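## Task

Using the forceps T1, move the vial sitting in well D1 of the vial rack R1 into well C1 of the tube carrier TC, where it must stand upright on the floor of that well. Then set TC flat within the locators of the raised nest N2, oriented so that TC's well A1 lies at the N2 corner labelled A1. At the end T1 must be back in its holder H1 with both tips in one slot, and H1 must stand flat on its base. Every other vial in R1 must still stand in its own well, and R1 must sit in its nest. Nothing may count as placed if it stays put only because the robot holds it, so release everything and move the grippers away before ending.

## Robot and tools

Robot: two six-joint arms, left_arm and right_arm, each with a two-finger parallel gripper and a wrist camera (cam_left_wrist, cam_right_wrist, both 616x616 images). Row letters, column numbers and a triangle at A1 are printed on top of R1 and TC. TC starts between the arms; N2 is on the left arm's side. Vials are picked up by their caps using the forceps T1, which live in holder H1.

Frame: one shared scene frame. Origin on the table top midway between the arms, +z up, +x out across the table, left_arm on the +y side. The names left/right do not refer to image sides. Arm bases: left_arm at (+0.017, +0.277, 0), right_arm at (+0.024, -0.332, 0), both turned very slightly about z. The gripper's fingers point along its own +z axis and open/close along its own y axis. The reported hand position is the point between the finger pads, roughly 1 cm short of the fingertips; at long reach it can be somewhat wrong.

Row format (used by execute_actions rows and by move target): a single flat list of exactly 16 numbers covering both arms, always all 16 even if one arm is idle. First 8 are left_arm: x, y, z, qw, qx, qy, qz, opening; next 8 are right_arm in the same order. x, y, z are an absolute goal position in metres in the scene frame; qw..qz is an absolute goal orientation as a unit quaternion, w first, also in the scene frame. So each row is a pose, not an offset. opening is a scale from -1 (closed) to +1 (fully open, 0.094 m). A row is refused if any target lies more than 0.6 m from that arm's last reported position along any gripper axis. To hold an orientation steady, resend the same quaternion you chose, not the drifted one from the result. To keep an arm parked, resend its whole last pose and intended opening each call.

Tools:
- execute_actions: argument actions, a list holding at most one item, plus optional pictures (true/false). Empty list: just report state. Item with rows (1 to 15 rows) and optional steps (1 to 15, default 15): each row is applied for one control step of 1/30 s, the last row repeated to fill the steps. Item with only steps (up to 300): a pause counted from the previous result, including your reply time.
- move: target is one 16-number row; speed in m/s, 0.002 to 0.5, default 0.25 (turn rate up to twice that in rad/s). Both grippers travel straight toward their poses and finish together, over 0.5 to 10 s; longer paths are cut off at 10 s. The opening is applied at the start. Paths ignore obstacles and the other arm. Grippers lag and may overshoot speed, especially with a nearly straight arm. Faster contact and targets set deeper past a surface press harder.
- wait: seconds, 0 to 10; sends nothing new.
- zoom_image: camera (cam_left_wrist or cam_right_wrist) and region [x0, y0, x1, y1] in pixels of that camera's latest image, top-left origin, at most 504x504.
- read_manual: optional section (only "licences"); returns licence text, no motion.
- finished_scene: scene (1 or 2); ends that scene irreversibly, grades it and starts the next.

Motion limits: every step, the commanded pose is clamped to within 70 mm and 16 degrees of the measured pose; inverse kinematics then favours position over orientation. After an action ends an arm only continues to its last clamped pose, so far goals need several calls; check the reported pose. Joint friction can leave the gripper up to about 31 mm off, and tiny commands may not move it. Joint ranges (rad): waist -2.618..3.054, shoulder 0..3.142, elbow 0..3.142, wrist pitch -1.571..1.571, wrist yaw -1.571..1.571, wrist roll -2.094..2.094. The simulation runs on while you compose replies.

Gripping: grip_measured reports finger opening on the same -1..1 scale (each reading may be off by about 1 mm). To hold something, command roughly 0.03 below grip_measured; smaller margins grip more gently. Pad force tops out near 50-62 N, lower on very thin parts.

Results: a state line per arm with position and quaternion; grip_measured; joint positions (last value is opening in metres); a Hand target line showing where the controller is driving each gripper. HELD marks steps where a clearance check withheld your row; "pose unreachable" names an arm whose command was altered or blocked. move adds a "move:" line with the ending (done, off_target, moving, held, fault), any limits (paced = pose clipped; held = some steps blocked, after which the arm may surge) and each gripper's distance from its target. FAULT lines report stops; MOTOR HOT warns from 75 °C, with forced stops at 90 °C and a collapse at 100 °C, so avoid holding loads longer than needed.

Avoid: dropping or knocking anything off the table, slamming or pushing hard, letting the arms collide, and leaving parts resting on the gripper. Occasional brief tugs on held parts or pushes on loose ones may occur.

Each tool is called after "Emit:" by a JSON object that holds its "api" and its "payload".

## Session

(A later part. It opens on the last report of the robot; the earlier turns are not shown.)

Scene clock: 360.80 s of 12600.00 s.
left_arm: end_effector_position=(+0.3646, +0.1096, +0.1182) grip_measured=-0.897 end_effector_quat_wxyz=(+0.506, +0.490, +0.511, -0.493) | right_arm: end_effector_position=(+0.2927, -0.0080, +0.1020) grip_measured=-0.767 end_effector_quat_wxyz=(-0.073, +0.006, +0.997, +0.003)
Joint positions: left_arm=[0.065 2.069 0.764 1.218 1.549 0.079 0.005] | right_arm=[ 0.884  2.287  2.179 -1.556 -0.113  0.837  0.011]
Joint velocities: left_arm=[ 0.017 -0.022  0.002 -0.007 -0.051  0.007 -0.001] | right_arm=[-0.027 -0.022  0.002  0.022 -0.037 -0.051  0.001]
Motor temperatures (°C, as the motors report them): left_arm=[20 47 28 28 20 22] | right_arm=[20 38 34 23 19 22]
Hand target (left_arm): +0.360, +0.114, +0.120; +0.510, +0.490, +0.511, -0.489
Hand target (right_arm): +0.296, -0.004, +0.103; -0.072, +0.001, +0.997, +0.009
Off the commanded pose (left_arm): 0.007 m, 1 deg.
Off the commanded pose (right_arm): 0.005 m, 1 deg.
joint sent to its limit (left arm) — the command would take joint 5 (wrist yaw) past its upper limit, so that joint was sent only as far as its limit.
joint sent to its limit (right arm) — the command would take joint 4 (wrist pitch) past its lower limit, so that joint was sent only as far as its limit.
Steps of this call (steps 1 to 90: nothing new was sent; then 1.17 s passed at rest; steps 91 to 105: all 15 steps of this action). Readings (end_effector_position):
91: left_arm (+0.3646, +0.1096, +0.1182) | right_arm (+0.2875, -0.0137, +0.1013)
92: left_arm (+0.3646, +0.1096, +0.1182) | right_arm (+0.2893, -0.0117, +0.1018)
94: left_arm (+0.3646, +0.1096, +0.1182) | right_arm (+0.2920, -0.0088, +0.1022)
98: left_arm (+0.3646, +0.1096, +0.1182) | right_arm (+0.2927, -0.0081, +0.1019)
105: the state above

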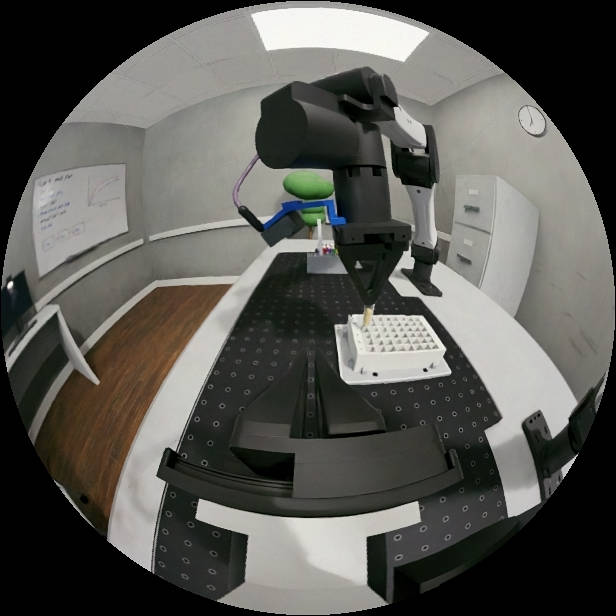

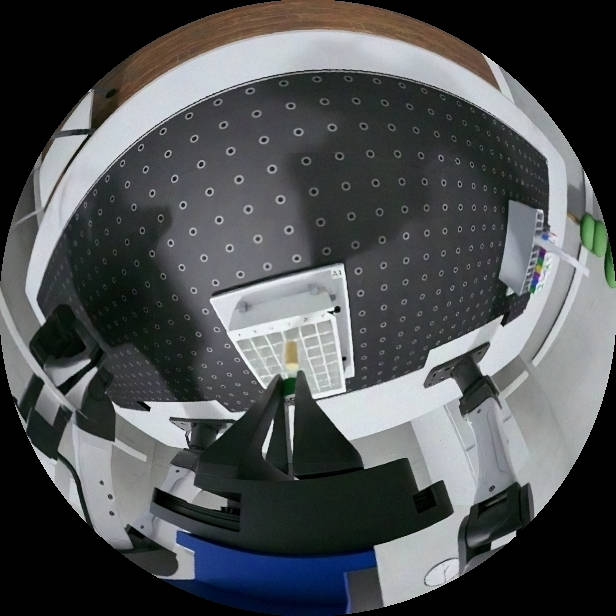

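Emit:
{"api": "execute_actions", "payload": {"actions": [{"rows":[[0.36,0.114,0.12,0.51,0.49,0.51,-0.49,-0.9,0.296,-0.004,0.092,-0.075,0,0.997,0,-0.785]],"steps":15}]}}

Emit:
{"api": "zoom_image", "payload": {"camera": "cam_left_wrist", "region": [330,280,410,360]}}

Emit:
{"api": "zoom_image", "payload": {"camera": "cam_right_wrist", "region": [240,300,340,400]}}

Scene clock: 363.93 s of 12600.00 s.
left_arm: end_effector_position=(+0.3646, +0.1096, +0.1182) grip_measured=-0.897 end_effector_quat_wxyz=(+0.506, +0.490, +0.511, -0.493) | right_arm: end_effector_position=(+0.2925, -0.0082, +0.0928) grip_measured=-0.767 end_effector_quat_wxyz=(-0.081, +0.006, +0.997, -0.005)
Joint positions: left_arm=[0.065 2.069 0.764 1.218 1.549 0.079 0.005] | right_arm=[ 0.884  2.31   2.179 -1.555 -0.113  0.837  0.011]
Joint velocities: left_arm=[-0.002 -0.012 -0.002 -0.007  0.022 -0.051 -0.   ] | right_arm=[ 0.002 -0.007 -0.002  0.037 -0.022 -0.037  0.001]
Motor temperatures (°C, as the motors report them): left_arm=[20 48 28 28 20 22] | right_arm=[20 39 34 22 19 22]
Hand target (left_arm): +0.360, +0.114, +0.120; +0.510, +0.490, +0.511, -0.489
Hand target (right_arm): +0.296, -0.004, +0.092; -0.075, +0.000, +0.997, -0.000
Off the commanded pose (left_arm): 0.007 m, 1 deg.
Off the commanded pose (right_arm): 0.006 m, 1 deg.
joint sent to its limit (left arm) — the command would take joint 5 (wrist yaw) past its upper limit, so that joint was sent only as far as its limit.
Steps of this call (steps 1 to 79: nothing new was sent; steps 80 to 94: all 15 steps of this action). Readings (end_effector_position):
80: left_arm (+0.3646, +0.1096, +0.1182) | right_arm (+0.2926, -0.0080, +0.1012)
81: left_arm (+0.3646, +0.1096, +0.1182) | right_arm (+0.2927, -0.0079, +0.1003)
83: left_arm (+0.3646, +0.1096, +0.1182) | right_arm (+0.2926, -0.0080, +0.0973)
87: left_arm (+0.3646, +0.1096, +0.1182) | right_arm (+0.2925, -0.0082, +0.0928)
94: the state above

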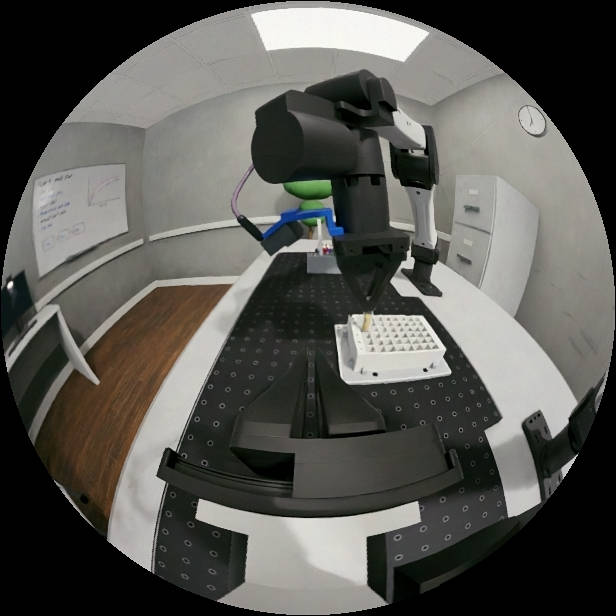

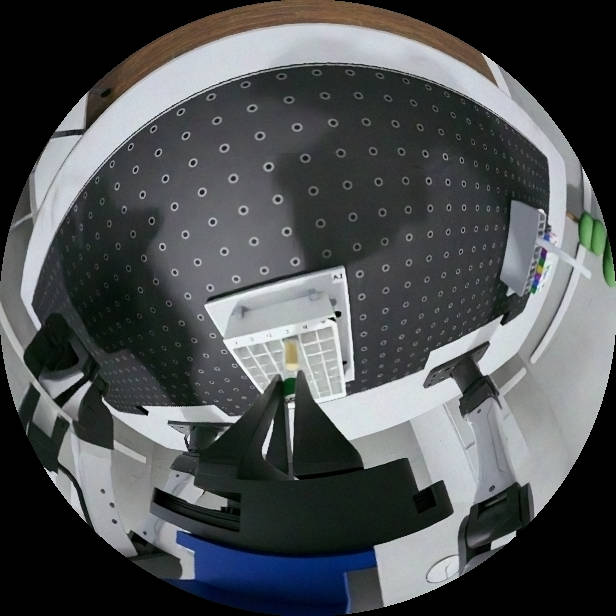

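Region (330, 280, 410, 360) of cam_left_wrist's 616x616 image, scaled by 6.300, with more detail than that image has.

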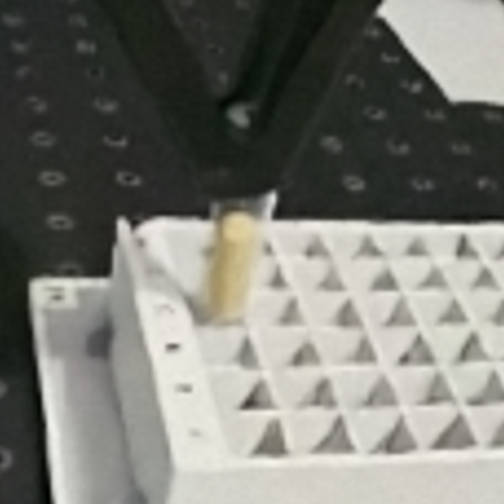

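Region (240, 300, 340, 400) of cam_right_wrist's 616x616 image, scaled by 5.040, with more detail than that image has.

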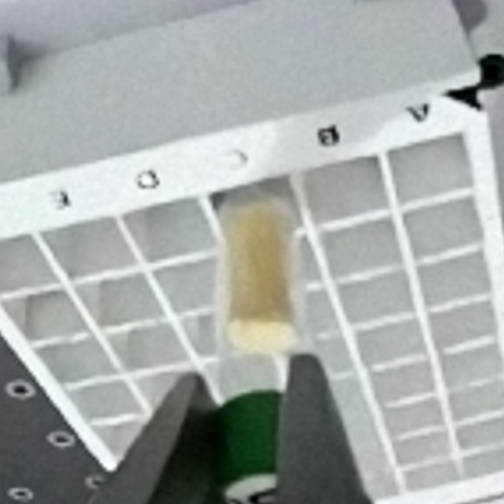

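Looks aligned. Down.

Emit:
{"api": "execute_actions", "payload": {"actions": [{"rows":[[0.36,0.114,0.12,0.51,0.49,0.51,-0.49,-0.9,0.296,-0.004,0.082,-0.075,0,0.997,0,-0.785]],"steps":15}]}}

Emit:
{"api": "zoom_image", "payload": {"camera": "cam_left_wrist", "region": [330,280,410,360]}}

Emit:
{"api": "zoom_image", "payload": {"camera": "cam_right_wrist", "region": [240,300,340,400]}}

Scene clock: 366.70 s of 12600.00 s.
left_arm: end_effector_position=(+0.3646, +0.1096, +0.1182) grip_measured=-0.897 end_effector_quat_wxyz=(+0.506, +0.490, +0.511, -0.493) | right_arm: end_effector_position=(+0.2928, -0.0079, +0.0918) grip_measured=-0.767 end_effector_quat_wxyz=(-0.080, +0.006, +0.997, -0.004)
Joint positions: left_arm=[0.065 2.069 0.764 1.218 1.549 0.079 0.005] | right_arm=[ 0.884  2.31   2.175 -1.55  -0.113  0.837  0.011]
Joint velocities: left_arm=[-0.012 -0.012  0.012 -0.022  0.037 -0.037 -0.001] | right_arm=[-0.007 -0.002 -0.022  0.066  0.007 -0.051  0.   ]
Motor temperatures (°C, as the motors report them): left_arm=[20 48 28 28 20 22] | right_arm=[20 39 34 22 19 22]
Hand target (left_arm): +0.360, +0.114, +0.120; +0.510, +0.490, +0.511, -0.489
Hand target (right_arm): +0.296, -0.004, +0.082; -0.075, -0.000, +0.997, -0.001
Off the commanded pose (left_arm): 0.007 m, 1 deg.
Off the commanded pose (right_arm): 0.011 m, 1 deg.
joint sent to its limit (left arm) — the command would take joint 5 (wrist yaw) past its upper limit, so that joint was sent only as far as its limit.
Steps of this call (steps 1 to 68: nothing new was sent; steps 69 to 83: all 15 steps of this action). Readings (end_effector_position):
69: left_arm (+0.3646, +0.1096, +0.1182) | right_arm (+0.2928, -0.0079, +0.0924)
70: left_arm (+0.3646, +0.1096, +0.1182) | right_arm (+0.2928, -0.0079, +0.0919)
72: left_arm (+0.3646, +0.1096, +0.1182) | right_arm (+0.2928, -0.0079, +0.0918)
76: left_arm (+0.3646, +0.1096, +0.1182) | right_arm (+0.2928, -0.0079, +0.0918)
83: the state above

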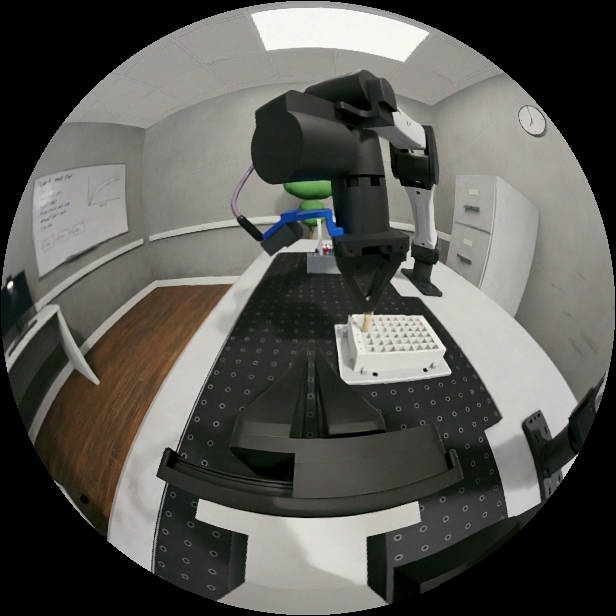

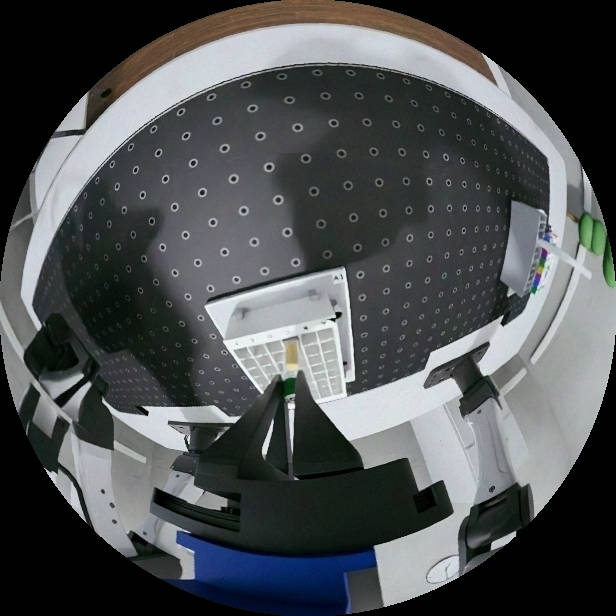

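Region (330, 280, 410, 360) of cam_left_wrist's 616x616 image, scaled by 6.300, with more detail than that image has.

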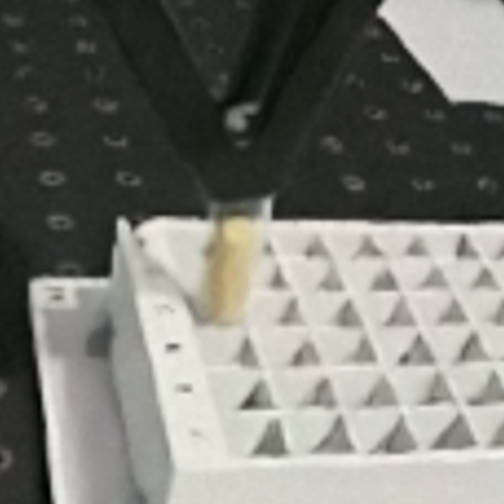

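Region (240, 300, 340, 400) of cam_right_wrist's 616x616 image, scaled by 5.040, with more detail than that image has.

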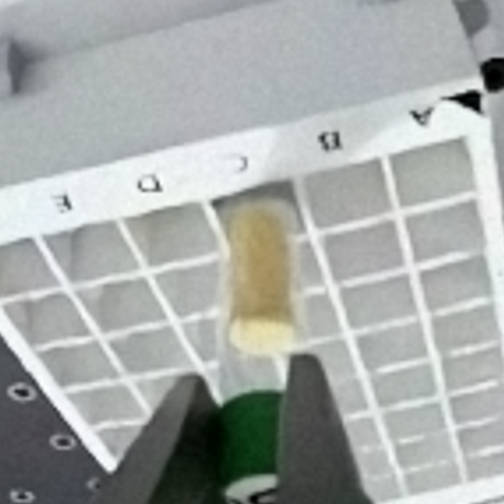

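Emit:
{"api": "execute_actions", "payload": {"actions": [{"rows":[[0.36,0.114,0.12,0.51,0.49,0.51,-0.49,-0.9,0.302,-0.005,0.088,-0.065,0,0.997,0,-0.785]],"steps":15}]}}

Emit:
{"api": "zoom_image", "payload": {"camera": "cam_left_wrist", "region": [330,280,410,360]}}

Emit:
{"api": "zoom_image", "payload": {"camera": "cam_right_wrist", "region": [240,300,340,400]}}

Scene clock: 370.07 s of 12600.00 s.
left_arm: end_effector_position=(+0.3646, +0.1096, +0.1182) grip_measured=-0.897 end_effector_quat_wxyz=(+0.506, +0.490, +0.511, -0.493) | right_arm: end_effector_position=(+0.2930, -0.0080, +0.0918) grip_measured=-0.767 end_effector_quat_wxyz=(-0.080, +0.004, +0.997, -0.005)
Joint positions: left_arm=[0.065 2.069 0.764 1.218 1.549 0.079 0.005] | right_arm=[ 0.884  2.31   2.175 -1.55  -0.111  0.833  0.011]
Joint velocities: left_arm=[ 0.012  0.007 -0.017 -0.037 -0.095 -0.081 -0.001] | right_arm=[-0.002 -0.007 -0.002  0.022 -0.007 -0.095  0.001]
Motor temperatures (°C, as the motors report them): left_arm=[20 49 28 28 20 22] | right_arm=[20 40 34 22 19 22]
Hand target (left_arm): +0.360, +0.114, +0.120; +0.510, +0.490, +0.511, -0.489
Hand target (right_arm): +0.302, -0.005, +0.088; -0.065, -0.000, +0.998, -0.000
Off the commanded pose (left_arm): 0.007 m, 1 deg.
Off the commanded pose (right_arm): 0.010 m, 2 deg.
joint sent to its limit (left arm) — the command would take joint 5 (wrist yaw) past its upper limit, so that joint was sent only as far as its limit.
Steps of this call (steps 1 to 86: nothing new was sent; steps 87 to 101: all 15 steps of this action). Readings (end_effector_position):
87: left_arm (+0.3646, +0.1096, +0.1182) | right_arm (+0.2930, -0.0080, +0.0918)
88: left_arm (+0.3646, +0.1096, +0.1182) | right_arm (+0.2930, -0.0080, +0.0918)
90: left_arm (+0.3646, +0.1096, +0.1182) | right_arm (+0.2930, -0.0080, +0.0918)
94: left_arm (+0.3646, +0.1096, +0.1182) | right_arm (+0.2930, -0.0080, +0.0918)
101: the state above

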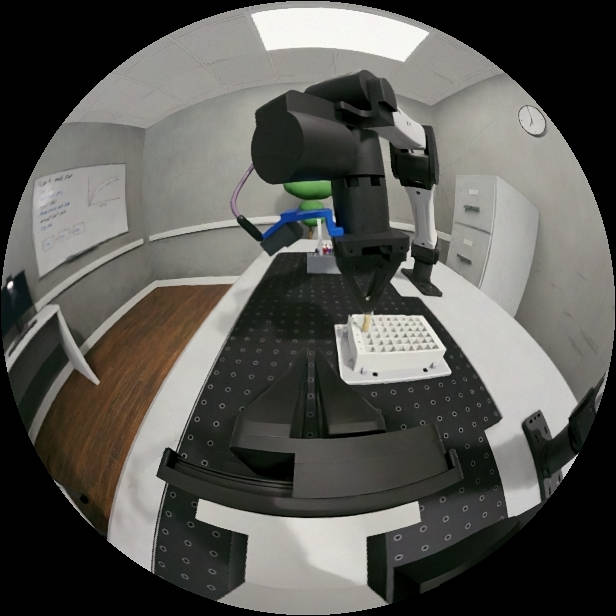

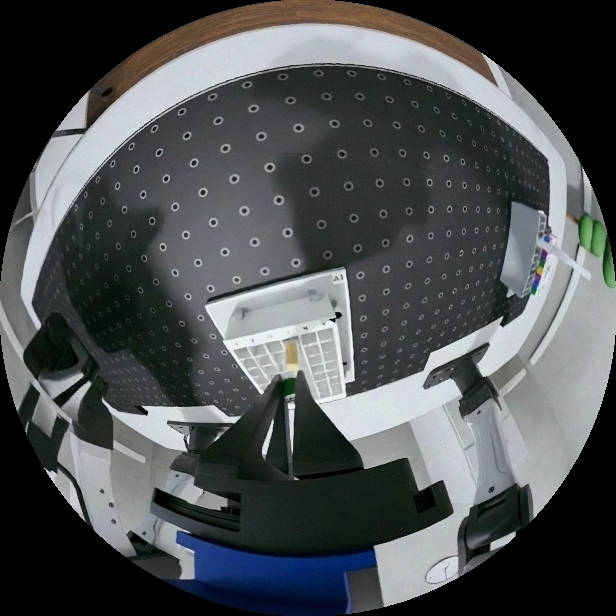

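Region (330, 280, 410, 360) of cam_left_wrist's 616x616 image, scaled by 6.300, with more detail than that image has.

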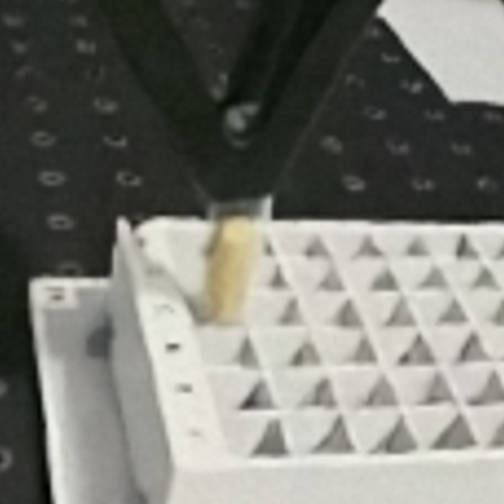

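Region (240, 300, 340, 400) of cam_right_wrist's 616x616 image, scaled by 5.040, with more detail than that image has.

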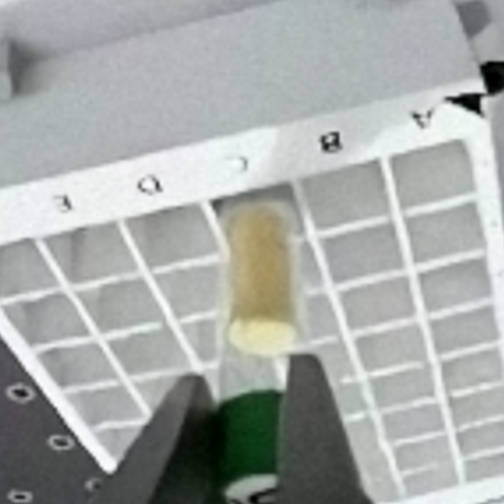

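Lift to unload, with the x shift.

Emit:
{"api": "execute_actions", "payload": {"actions": [{"rows":[[0.36,0.114,0.12,0.51,0.49,0.51,-0.49,-0.9,0.299,-0.007,0.100,-0.07,0,0.997,0,-0.785]],"steps":15}]}}

Emit:
{"api": "zoom_image", "payload": {"camera": "cam_right_wrist", "region": [240,300,340,400]}}

Scene clock: 372.30 s of 12600.00 s.
left_arm: end_effector_position=(+0.3646, +0.1096, +0.1182) grip_measured=-0.897 end_effector_quat_wxyz=(+0.506, +0.490, +0.511, -0.493) | right_arm: end_effector_position=(+0.2933, -0.0080, +0.0932) grip_measured=-0.767 end_effector_quat_wxyz=(-0.079, +0.004, +0.997, -0.004)
Joint positions: left_arm=[0.065 2.069 0.764 1.218 1.549 0.079 0.005] | right_arm=[ 0.884  2.31   2.18  -1.554 -0.111  0.832  0.011]
Joint velocities: left_arm=[ 0.002  0.007 -0.017  0.007 -0.022 -0.081  0.   ] | right_arm=[-0.007  0.007  0.002 -0.051 -0.022  0.081  0.   ]
Motor temperatures (°C, as the motors report them): left_arm=[20 49 27 28 20 22] | right_arm=[20 40 34 22 19 22]
Hand target (left_arm): +0.360, +0.114, +0.120; +0.510, +0.490, +0.511, -0.489
Hand target (right_arm): +0.299, -0.007, +0.100; -0.068, +0.000, +0.998, +0.002
Off the commanded pose (left_arm): 0.007 m, 1 deg.
Off the commanded pose (right_arm): 0.009 m, 1 deg.
joint sent to its limit (left arm) — the command would take joint 5 (wrist yaw) past its upper limit, so that joint was sent only as far as its limit.
joint sent to its limit (right arm) — the command would take joint 4 (wrist pitch) past its lower limit, so that joint was sent only as far as its limit.
Steps of this call (steps 1 to 52: nothing new was sent; steps 53 to 67: all 15 steps of this action). Readings (end_effector_position):
53: left_arm (+0.3646, +0.1096, +0.1182) | right_arm (+0.2930, -0.0081, +0.0924)
54: left_arm (+0.3646, +0.1096, +0.1182) | right_arm (+0.2931, -0.0080, +0.0929)
56: left_arm (+0.3646, +0.1096, +0.1182) | right_arm (+0.2932, -0.0079, +0.0932)
60: left_arm (+0.3646, +0.1096, +0.1182) | right_arm (+0.2933, -0.0080, +0.0932)
67: the state above

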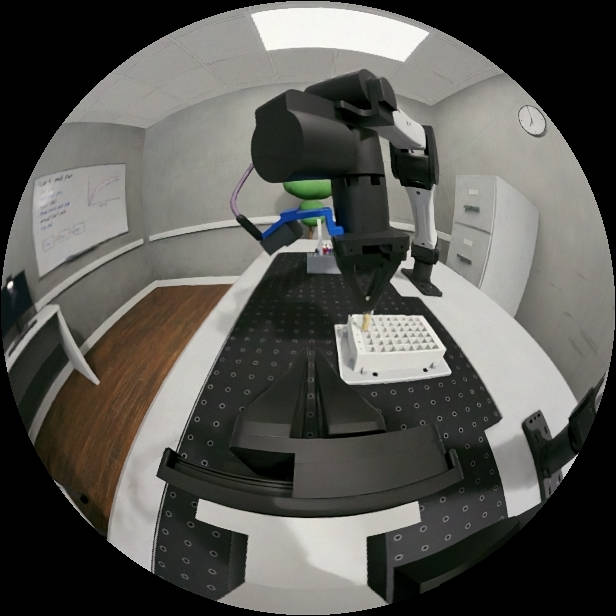

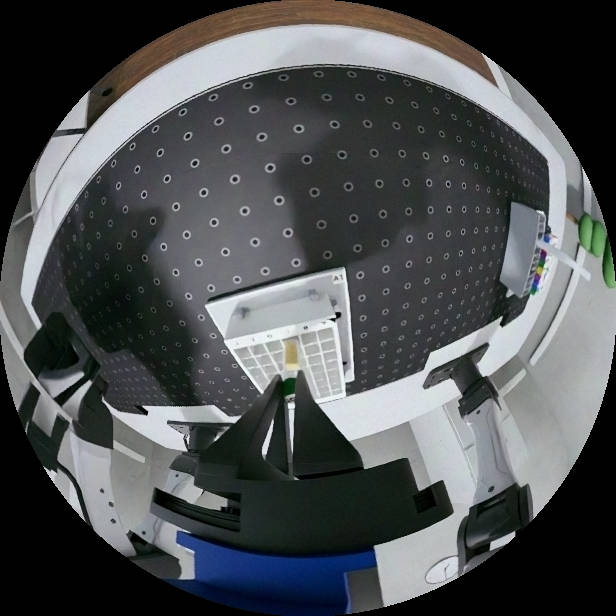

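Region (240, 300, 340, 400) of cam_right_wrist's 616x616 image, scaled by 5.040, with more detail than that image has.

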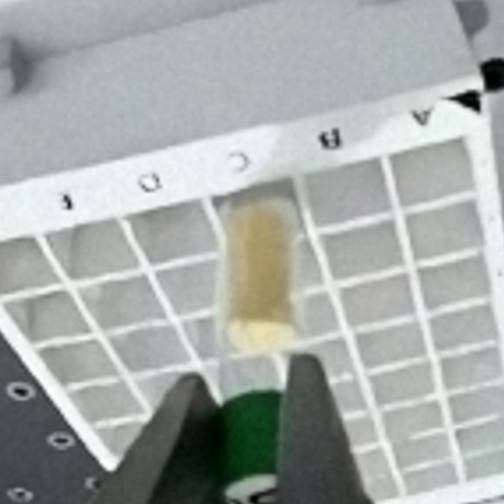

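Emit:
{"api": "execute_actions", "payload": {"actions": [{"rows":[[0.36,0.114,0.12,0.51,0.49,0.51,-0.49,-0.9,0.303,-0.009,0.098,-0.07,0,0.997,0,-0.785]],"steps":15}]}}

Emit:
{"api": "zoom_image", "payload": {"camera": "cam_right_wrist", "region": [240,300,340,400]}}

Emit:
{"api": "zoom_image", "payload": {"camera": "cam_left_wrist", "region": [330,280,410,360]}}

Scene clock: 375.20 s of 12600.00 s.
left_arm: end_effector_position=(+0.3646, +0.1096, +0.1182) grip_measured=-0.897 end_effector_quat_wxyz=(+0.506, +0.490, +0.511, -0.493) | right_arm: end_effector_position=(+0.2955, -0.0098, +0.0932) grip_measured=-0.767 end_effector_quat_wxyz=(-0.079, +0.003, +0.997, -0.004)
Joint positions: left_arm=[0.065 2.069 0.764 1.218 1.549 0.079 0.005] | right_arm=[ 0.877  2.31   2.18  -1.554 -0.111  0.823  0.011]
Joint velocities: left_arm=[ 0.012  0.022 -0.012 -0.051 -0.007 -0.007 -0.   ] | right_arm=[-0.002 -0.017  0.002  0.007 -0.037  0.037 -0.   ]
Motor temperatures (°C, as the motors report them): left_arm=[20 49 27 28 20 22] | right_arm=[20 41 34 22 19 22]
Hand target (left_arm): +0.360, +0.114, +0.120; +0.510, +0.490, +0.511, -0.489
Hand target (right_arm): +0.303, -0.009, +0.098; -0.068, +0.000, +0.998, +0.002
Off the commanded pose (left_arm): 0.007 m, 1 deg.
Off the commanded pose (right_arm): 0.009 m, 1 deg.
joint sent to its limit (left arm) — the command would take joint 5 (wrist yaw) past its upper limit, so that joint was sent only as far as its limit.
joint sent to its limit (right arm) — the command would take joint 4 (wrist pitch) past its lower limit, so that joint was sent only as far as its limit.
Steps of this call (steps 1 to 72: nothing new was sent; steps 73 to 87: all 15 steps of this action). Readings (end_effector_position):
73: left_arm (+0.3646, +0.1096, +0.1182) | right_arm (+0.2934, -0.0081, +0.0932)
74: left_arm (+0.3646, +0.1096, +0.1182) | right_arm (+0.2936, -0.0083, +0.0932)
76: left_arm (+0.3646, +0.1096, +0.1182) | right_arm (+0.2945, -0.0090, +0.0932)
80: left_arm (+0.3646, +0.1096, +0.1182) | right_arm (+0.2955, -0.0098, +0.0932)
87: the state above

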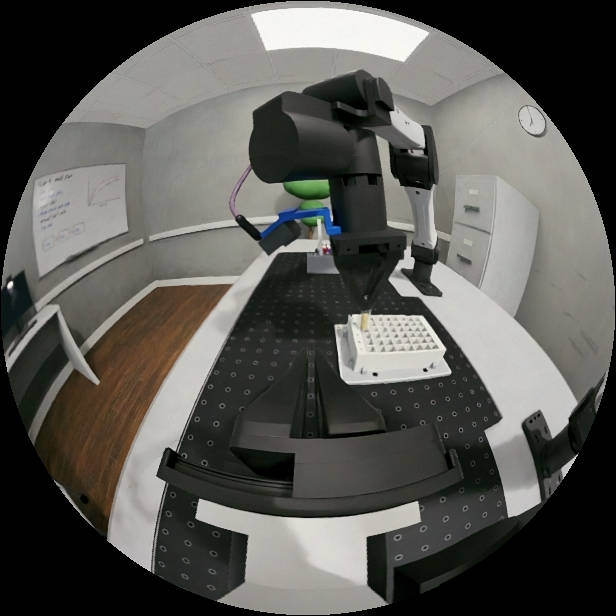

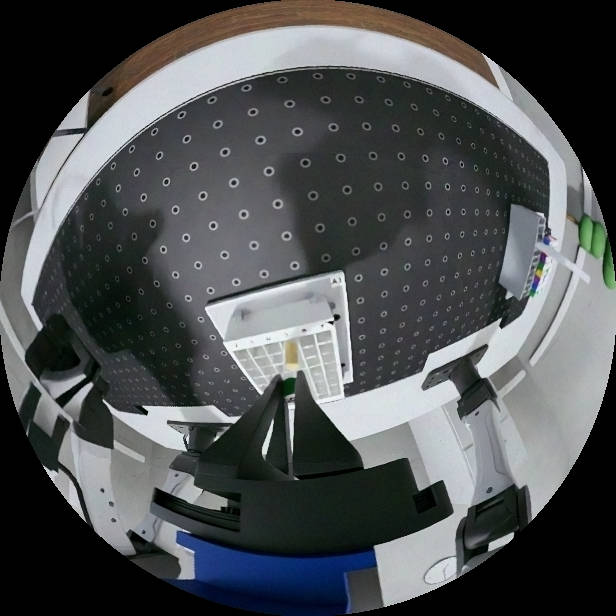

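Region (240, 300, 340, 400) of cam_right_wrist's 616x616 image, scaled by 5.040, with more detail than that image has.

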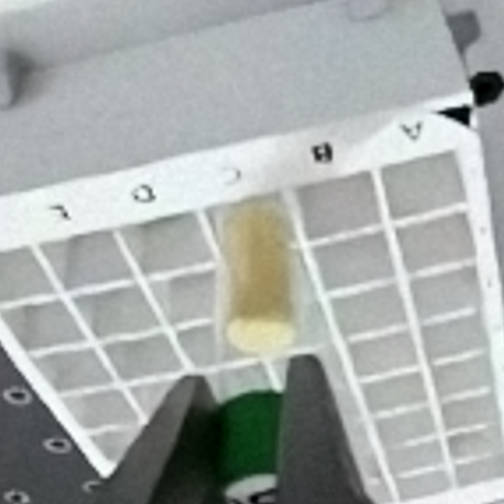

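Region (330, 280, 410, 360) of cam_left_wrist's 616x616 image, scaled by 6.300, with more detail than that image has.

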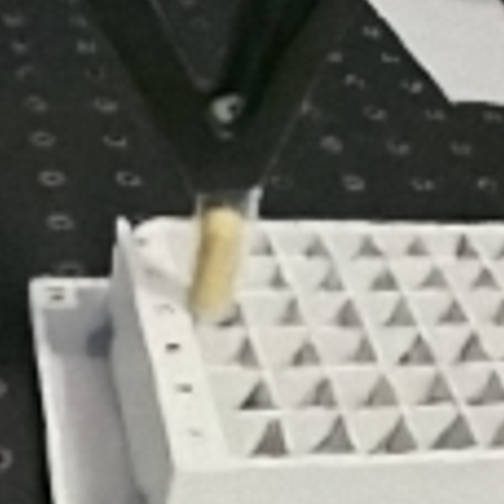

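Emit:
{"api": "execute_actions", "payload": {"actions": [{"rows":[[0.36,0.114,0.12,0.51,0.49,0.51,-0.49,-0.9,0.300,-0.007,0.080,-0.075,0,0.997,0,-0.785]],"steps":15}]}}

Emit:
{"api": "zoom_image", "payload": {"camera": "cam_right_wrist", "region": [240,300,340,400]}}

Emit:
{"api": "zoom_image", "payload": {"camera": "cam_left_wrist", "region": [330,280,410,360]}}

Scene clock: 377.07 s of 12600.00 s.
left_arm: end_effector_position=(+0.3646, +0.1096, +0.1182) grip_measured=-0.897 end_effector_quat_wxyz=(+0.506, +0.490, +0.511, -0.493) | right_arm: end_effector_position=(+0.2956, -0.0091, +0.0881) grip_measured=-0.767 end_effector_quat_wxyz=(-0.080, +0.002, +0.997, -0.003)
Joint positions: left_arm=[0.065 2.069 0.764 1.218 1.549 0.079 0.005] | right_arm=[ 0.877  2.31   2.16  -1.534 -0.113  0.823  0.011]
Joint velocities: left_arm=[-0.012  0.002  0.007 -0.022  0.037  0.007 -0.001] | right_arm=[-0.012  0.017 -0.002  0.007  0.051 -0.037 -0.   ]
Motor temperatures (°C, as the motors report them): left_arm=[20 50 27 28 20 22] | right_arm=[20 41 34 22 19 22]
Hand target (left_arm): +0.360, +0.114, +0.120; +0.510, +0.490, +0.511, -0.489
Hand target (right_arm): +0.300, -0.007, +0.080; -0.075, -0.000, +0.997, -0.000
Off the commanded pose (left_arm): 0.007 m, 1 deg.
Off the commanded pose (right_arm): 0.010 m, 1 deg.
joint sent to its limit (left arm) — the command would take joint 5 (wrist yaw) past its upper limit, so that joint was sent only as far as its limit.
Steps of this call (steps 1 to 41: nothing new was sent; steps 42 to 56: all 15 steps of this action). Readings (end_effector_position):
42: left_arm (+0.3646, +0.1096, +0.1182) | right_arm (+0.2957, -0.0096, +0.0924)
43: left_arm (+0.3646, +0.1096, +0.1182) | right_arm (+0.2956, -0.0096, +0.0917)
45: left_arm (+0.3646, +0.1096, +0.1182) | right_arm (+0.2955, -0.0092, +0.0898)
49: left_arm (+0.3646, +0.1096, +0.1182) | right_arm (+0.2956, -0.0091, +0.0881)
56: the state above

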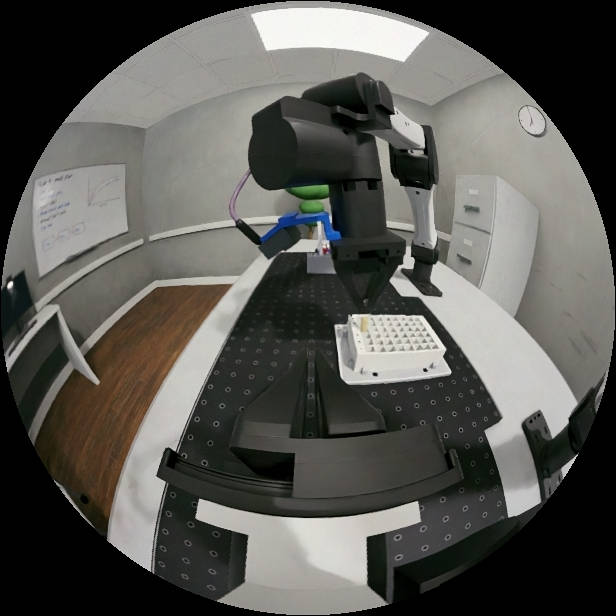

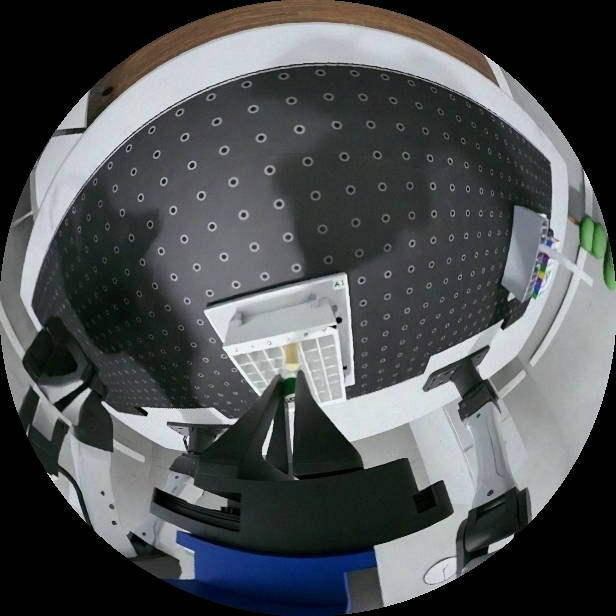

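Region (240, 300, 340, 400) of cam_right_wrist's 616x616 image, scaled by 5.040, with more detail than that image has.

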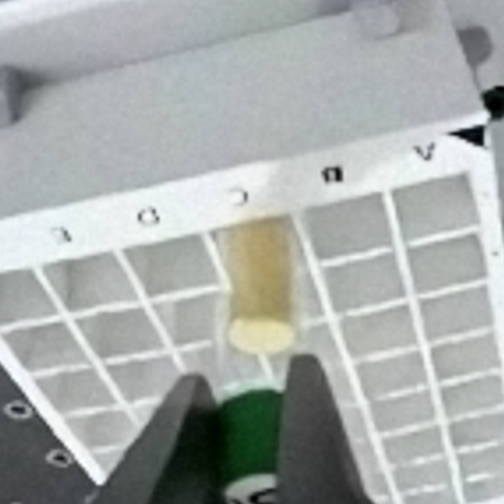

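Region (330, 280, 410, 360) of cam_left_wrist's 616x616 image, scaled by 6.300, with more detail than that image has.

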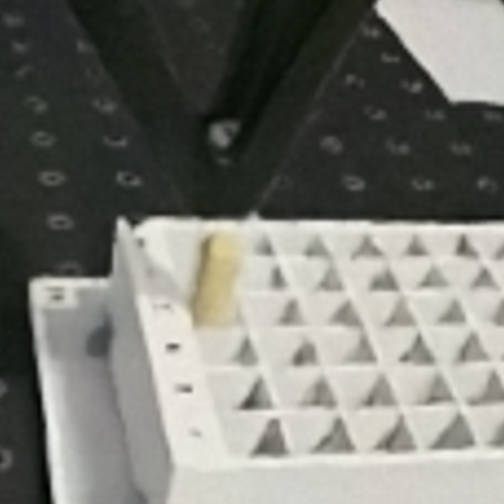

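In. Go deeper with lighter grip.

Emit:
{"api": "execute_actions", "payload": {"actions": [{"rows":[[0.36,0.114,0.12,0.51,0.49,0.51,-0.49,-0.9,0.302,-0.007,0.066,-0.075,0,0.997,0,-0.755]],"steps":15}]}}

Emit:
{"api": "zoom_image", "payload": {"camera": "cam_left_wrist", "region": [330,280,410,360]}}

Scene clock: 378.87 s of 12600.00 s.
left_arm: end_effector_position=(+0.3646, +0.1096, +0.1182) grip_measured=-0.897 end_effector_quat_wxyz=(+0.506, +0.490, +0.511, -0.493) | right_arm: end_effector_position=(+0.2952, -0.0090, +0.0727) grip_measured=-0.747 end_effector_quat_wxyz=(-0.084, +0.003, +0.996, -0.006)
Joint positions: left_arm=[0.065 2.069 0.764 1.218 1.549 0.079 0.005] | right_arm=[ 0.877  2.317  2.11  -1.486 -0.115  0.823  0.012]
Joint velocities: left_arm=[-0.002  0.007 -0.007 -0.037 -0.037  0.007 -0.   ] | right_arm=[ 0.007  0.007 -0.007 -0.051 -0.037  0.037 -0.   ]
Motor temperatures (°C, as the motors report them): left_arm=[20 50 27 28 20 22] | right_arm=[20 41 34 22 19 22]
Hand target (left_arm): +0.360, +0.114, +0.120; +0.510, +0.490, +0.511, -0.489
Hand target (right_arm): +0.302, -0.007, +0.066; -0.075, +0.000, +0.997, -0.000
Off the commanded pose (left_arm): 0.007 m, 1 deg.
Off the commanded pose (right_arm): 0.010 m, 1 deg.
joint sent to its limit (left arm) — the command would take joint 5 (wrist yaw) past its upper limit, so that joint was sent only as far as its limit.
Steps of this call (steps 1 to 39: nothing new was sent; steps 40 to 54: all 15 steps of this action). Readings (end_effector_position):
40: left_arm (+0.3646, +0.1096, +0.1182) | right_arm (+0.2956, -0.0090, +0.0860)
41: left_arm (+0.3646, +0.1096, +0.1182) | right_arm (+0.2954, -0.0090, +0.0835)
43: left_arm (+0.3646, +0.1096, +0.1182) | right_arm (+0.2950, -0.0094, +0.0768)
47: left_arm (+0.3646, +0.1096, +0.1182) | right_arm (+0.2952, -0.0090, +0.0727)
54: the state above

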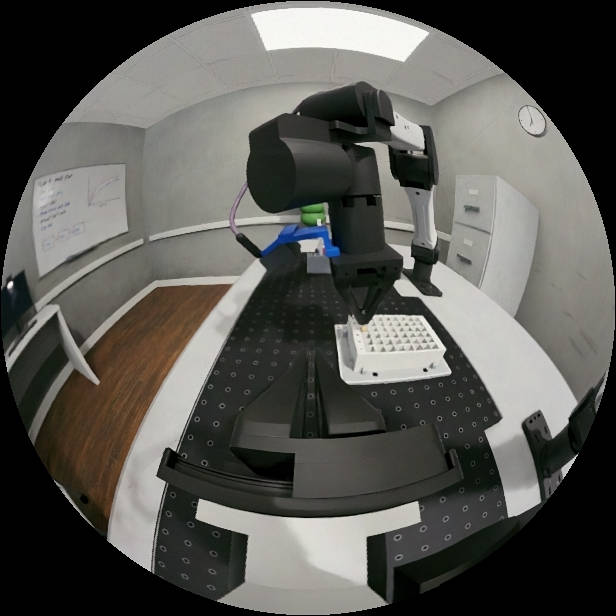

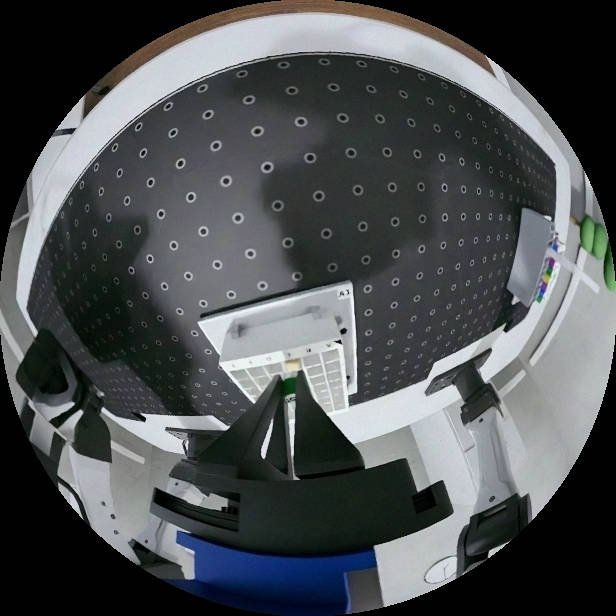

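Region (330, 280, 410, 360) of cam_left_wrist's 616x616 image, scaled by 6.300, with more detail than that image has.

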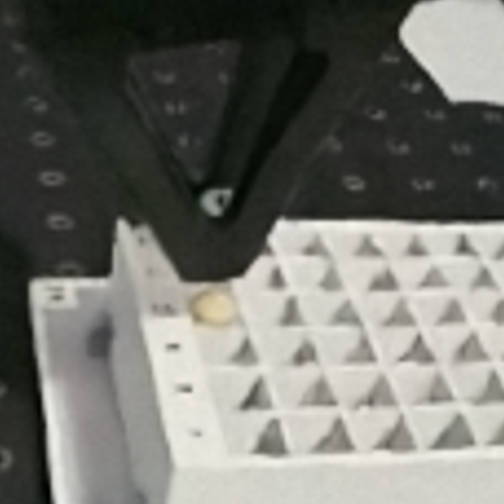

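Emit:
{"api": "execute_actions", "payload": {"actions": [{"rows":[[0.36,0.114,0.12,0.51,0.49,0.51,-0.49,-0.9,0.302,-0.007,0.056,-0.075,0,0.997,0,-0.755]],"steps":15}], "pictures": false}}

Emit:
{"api": "execute_actions", "payload": {"actions": [{"rows":[[0.36,0.114,0.12,0.51,0.49,0.51,-0.49,-0.9,0.302,-0.007,0.062,-0.075,0,0.997,0,-0.5]],"steps":10}], "pictures": false}}

Emit:
{"api": "move", "payload": {"target": [0.36,0.114,0.12,0.51,0.49,0.51,-0.49,-0.9,0.27,-0.08,0.13,0,0,1,0,-0.5], "speed": 0.08}}

Emit:
{"api": "zoom_image", "payload": {"camera": "cam_left_wrist", "region": [300,210,460,390]}}

Scene clock: 381.73 s of 12600.00 s.
left_arm: end_effector_position=(+0.3646, +0.1096, +0.1182) grip_measured=-0.897 end_effector_quat_wxyz=(+0.506, +0.490, +0.511, -0.493) | right_arm: end_effector_position=(+0.2948, -0.0091, +0.0642) grip_measured=-0.747 end_effector_quat_wxyz=(-0.085, +0.003, +0.996, -0.006)
Joint positions: left_arm=[0.065 2.069 0.764 1.218 1.549 0.079 0.005] | right_arm=[ 0.877  2.317  2.076 -1.454 -0.117  0.822  0.012]
Joint velocities: left_arm=[ 0.002 -0.012 -0.007  0.066  0.037 -0.022  0.   ] | right_arm=[ 0.007 -0.002  0.017 -0.007 -0.022  0.007 -0.   ]
Motor temperatures (°C, as the motors report them): left_arm=[20 50 27 28 20 22] | right_arm=[20 42 34 22 19 22]
Hand target (left_arm): +0.360, +0.114, +0.120; +0.510, +0.490, +0.511, -0.489
Hand target (right_arm): +0.302, -0.007, +0.056; -0.075, -0.000, +0.997, -0.000
Off the commanded pose (left_arm): 0.007 m, 1 deg.
Off the commanded pose (right_arm): 0.011 m, 1 deg.
joint sent to its limit (left arm) — the command would take joint 5 (wrist yaw) past its upper limit, so that joint was sent only as far as its limit.
Steps of this call (steps 1 to 71: nothing new was sent; steps 72 to 86: all 15 steps of this action). Readings (end_effector_position):
72: left_arm (+0.3646, +0.1096, +0.1182) | right_arm (+0.2950, -0.0092, +0.0711)
73: left_arm (+0.3646, +0.1096, +0.1182) | right_arm (+0.2949, -0.0093, +0.0693)
75: left_arm (+0.3646, +0.1096, +0.1182) | right_arm (+0.2948, -0.0092, +0.0651)
79: left_arm (+0.3646, +0.1096, +0.1182) | right_arm (+0.2948, -0.0091, +0.0642)
86: the state above

Scene clock: 382.07 s of 12600.00 s.
left_arm: end_effector_position=(+0.3646, +0.1096, +0.1182) grip_measured=-0.897 end_effector_quat_wxyz=(+0.506, +0.490, +0.511, -0.493) | right_arm: end_effector_position=(+0.2966, -0.0071, +0.0639) grip_measured=-0.501 end_effector_quat_wxyz=(-0.081, +0.002, +0.997, -0.002)
Joint positions: left_arm=[0.065 2.069 0.764 1.218 1.549 0.079 0.005] | right_arm=[ 0.877  2.317  2.076 -1.443 -0.117  0.822  0.023]
Joint velocities: left_arm=[ 0.002  0.002  0.002  0.022 -0.095 -0.081 -0.   ] | right_arm=[ 0.002 -0.017 -0.002  0.168  0.007 -0.022 -0.   ]
Motor temperatures (°C, as the motors report them): left_arm=[20 50 27 28 20 22] | right_arm=[20 42 34 22 19 22]
Hand target (left_arm): +0.360, +0.114, +0.120; +0.510, +0.490, +0.511, -0.489
Hand target (right_arm): +0.302, -0.007, +0.062; -0.075, -0.000, +0.997, -0.000
Off the commanded pose (left_arm): 0.007 m, 1 deg.
Off the commanded pose (right_arm): 0.006 m, 1 deg.
joint sent to its limit (left arm) — the command would take joint 5 (wrist yaw) past its upper limit, so that joint was sent only as far as its limit.
Steps of this call (steps 1 to 10: all 10 steps of this action). Readings (end_effector_position):
1: left_arm (+0.3646, +0.1096, +0.1182) | right_arm (+0.2949, -0.0090, +0.0642)
2: left_arm (+0.3646, +0.1096, +0.1182) | right_arm (+0.2953, -0.0085, +0.0641)
4: left_arm (+0.3646, +0.1096, +0.1182) | right_arm (+0.2959, -0.0078, +0.0640)
8: left_arm (+0.3646, +0.1096, +0.1182) | right_arm (+0.2965, -0.0072, +0.0639)
10: the state above

Scene clock: 383.93 s of 12600.00 s.
left_arm: end_effector_position=(+0.3646, +0.1096, +0.1182) grip_measured=-0.897 end_effector_quat_wxyz=(+0.506, +0.490, +0.511, -0.493) | right_arm: end_effector_position=(+0.2703, -0.0741, +0.1303) grip_measured=-0.501 end_effector_quat_wxyz=(-0.006, +0.001, +1.000, +0.002)
Joint positions: left_arm=[0.065 2.069 0.764 1.218 1.549 0.079 0.005] | right_arm=[ 0.855  1.903  1.715 -1.388 -0.011  0.803  0.023]
Joint velocities: left_arm=[-0.007 -0.002 -0.017  0.022  0.066 -0.037  0.   ] | right_arm=[0.022 0.002 0.027 0.022 0.11  0.095 0.   ]
Motor temperatures (°C, as the motors report them): left_arm=[20 50 27 28 20 22] | right_arm=[20 42 33 22 19 22]
Hand target (left_arm): +0.360, +0.114, +0.120; +0.510, +0.490, +0.511, -0.489
Hand target (right_arm): +0.271, -0.080, +0.131; +0.000, -0.001, +1.000, +0.000
Off the commanded pose (left_arm): 0.007 m, 1 deg.
Off the commanded pose (right_arm): 0.006 m, 1 deg.
joint sent to its limit (left arm) — the command would take joint 5 (wrist yaw) past its upper limit, so that joint was sent only as far as its limit.
move: done

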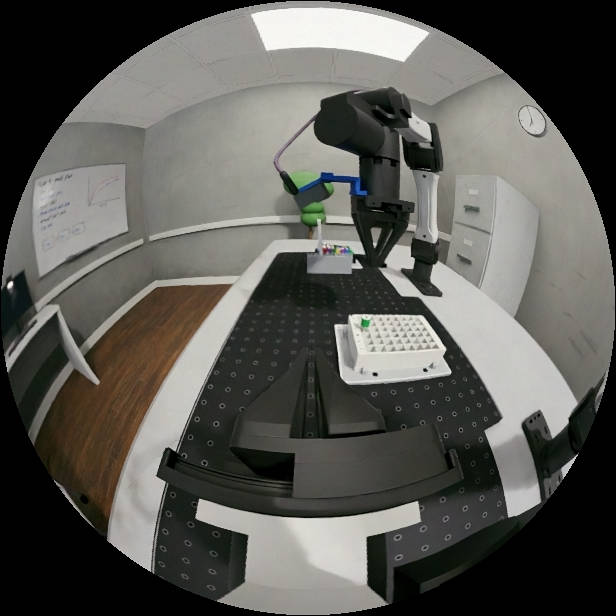

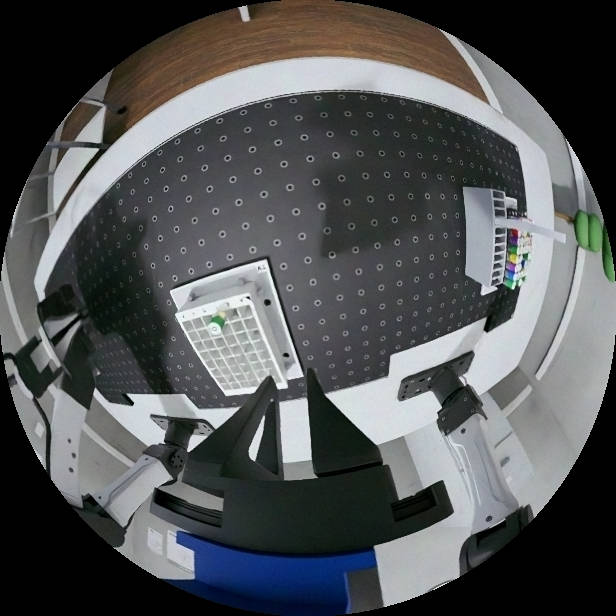

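Region (300, 210, 460, 390) of cam_left_wrist's 616x616 image, scaled by 2.800, with more detail than that image has.

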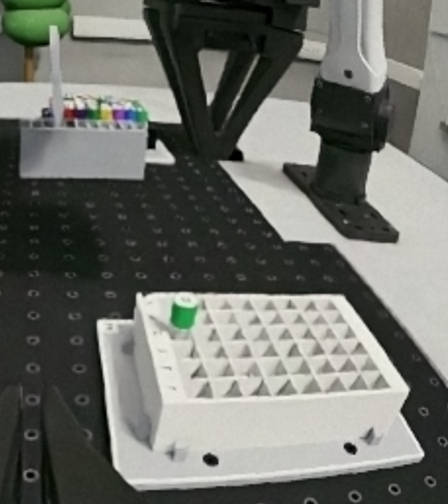

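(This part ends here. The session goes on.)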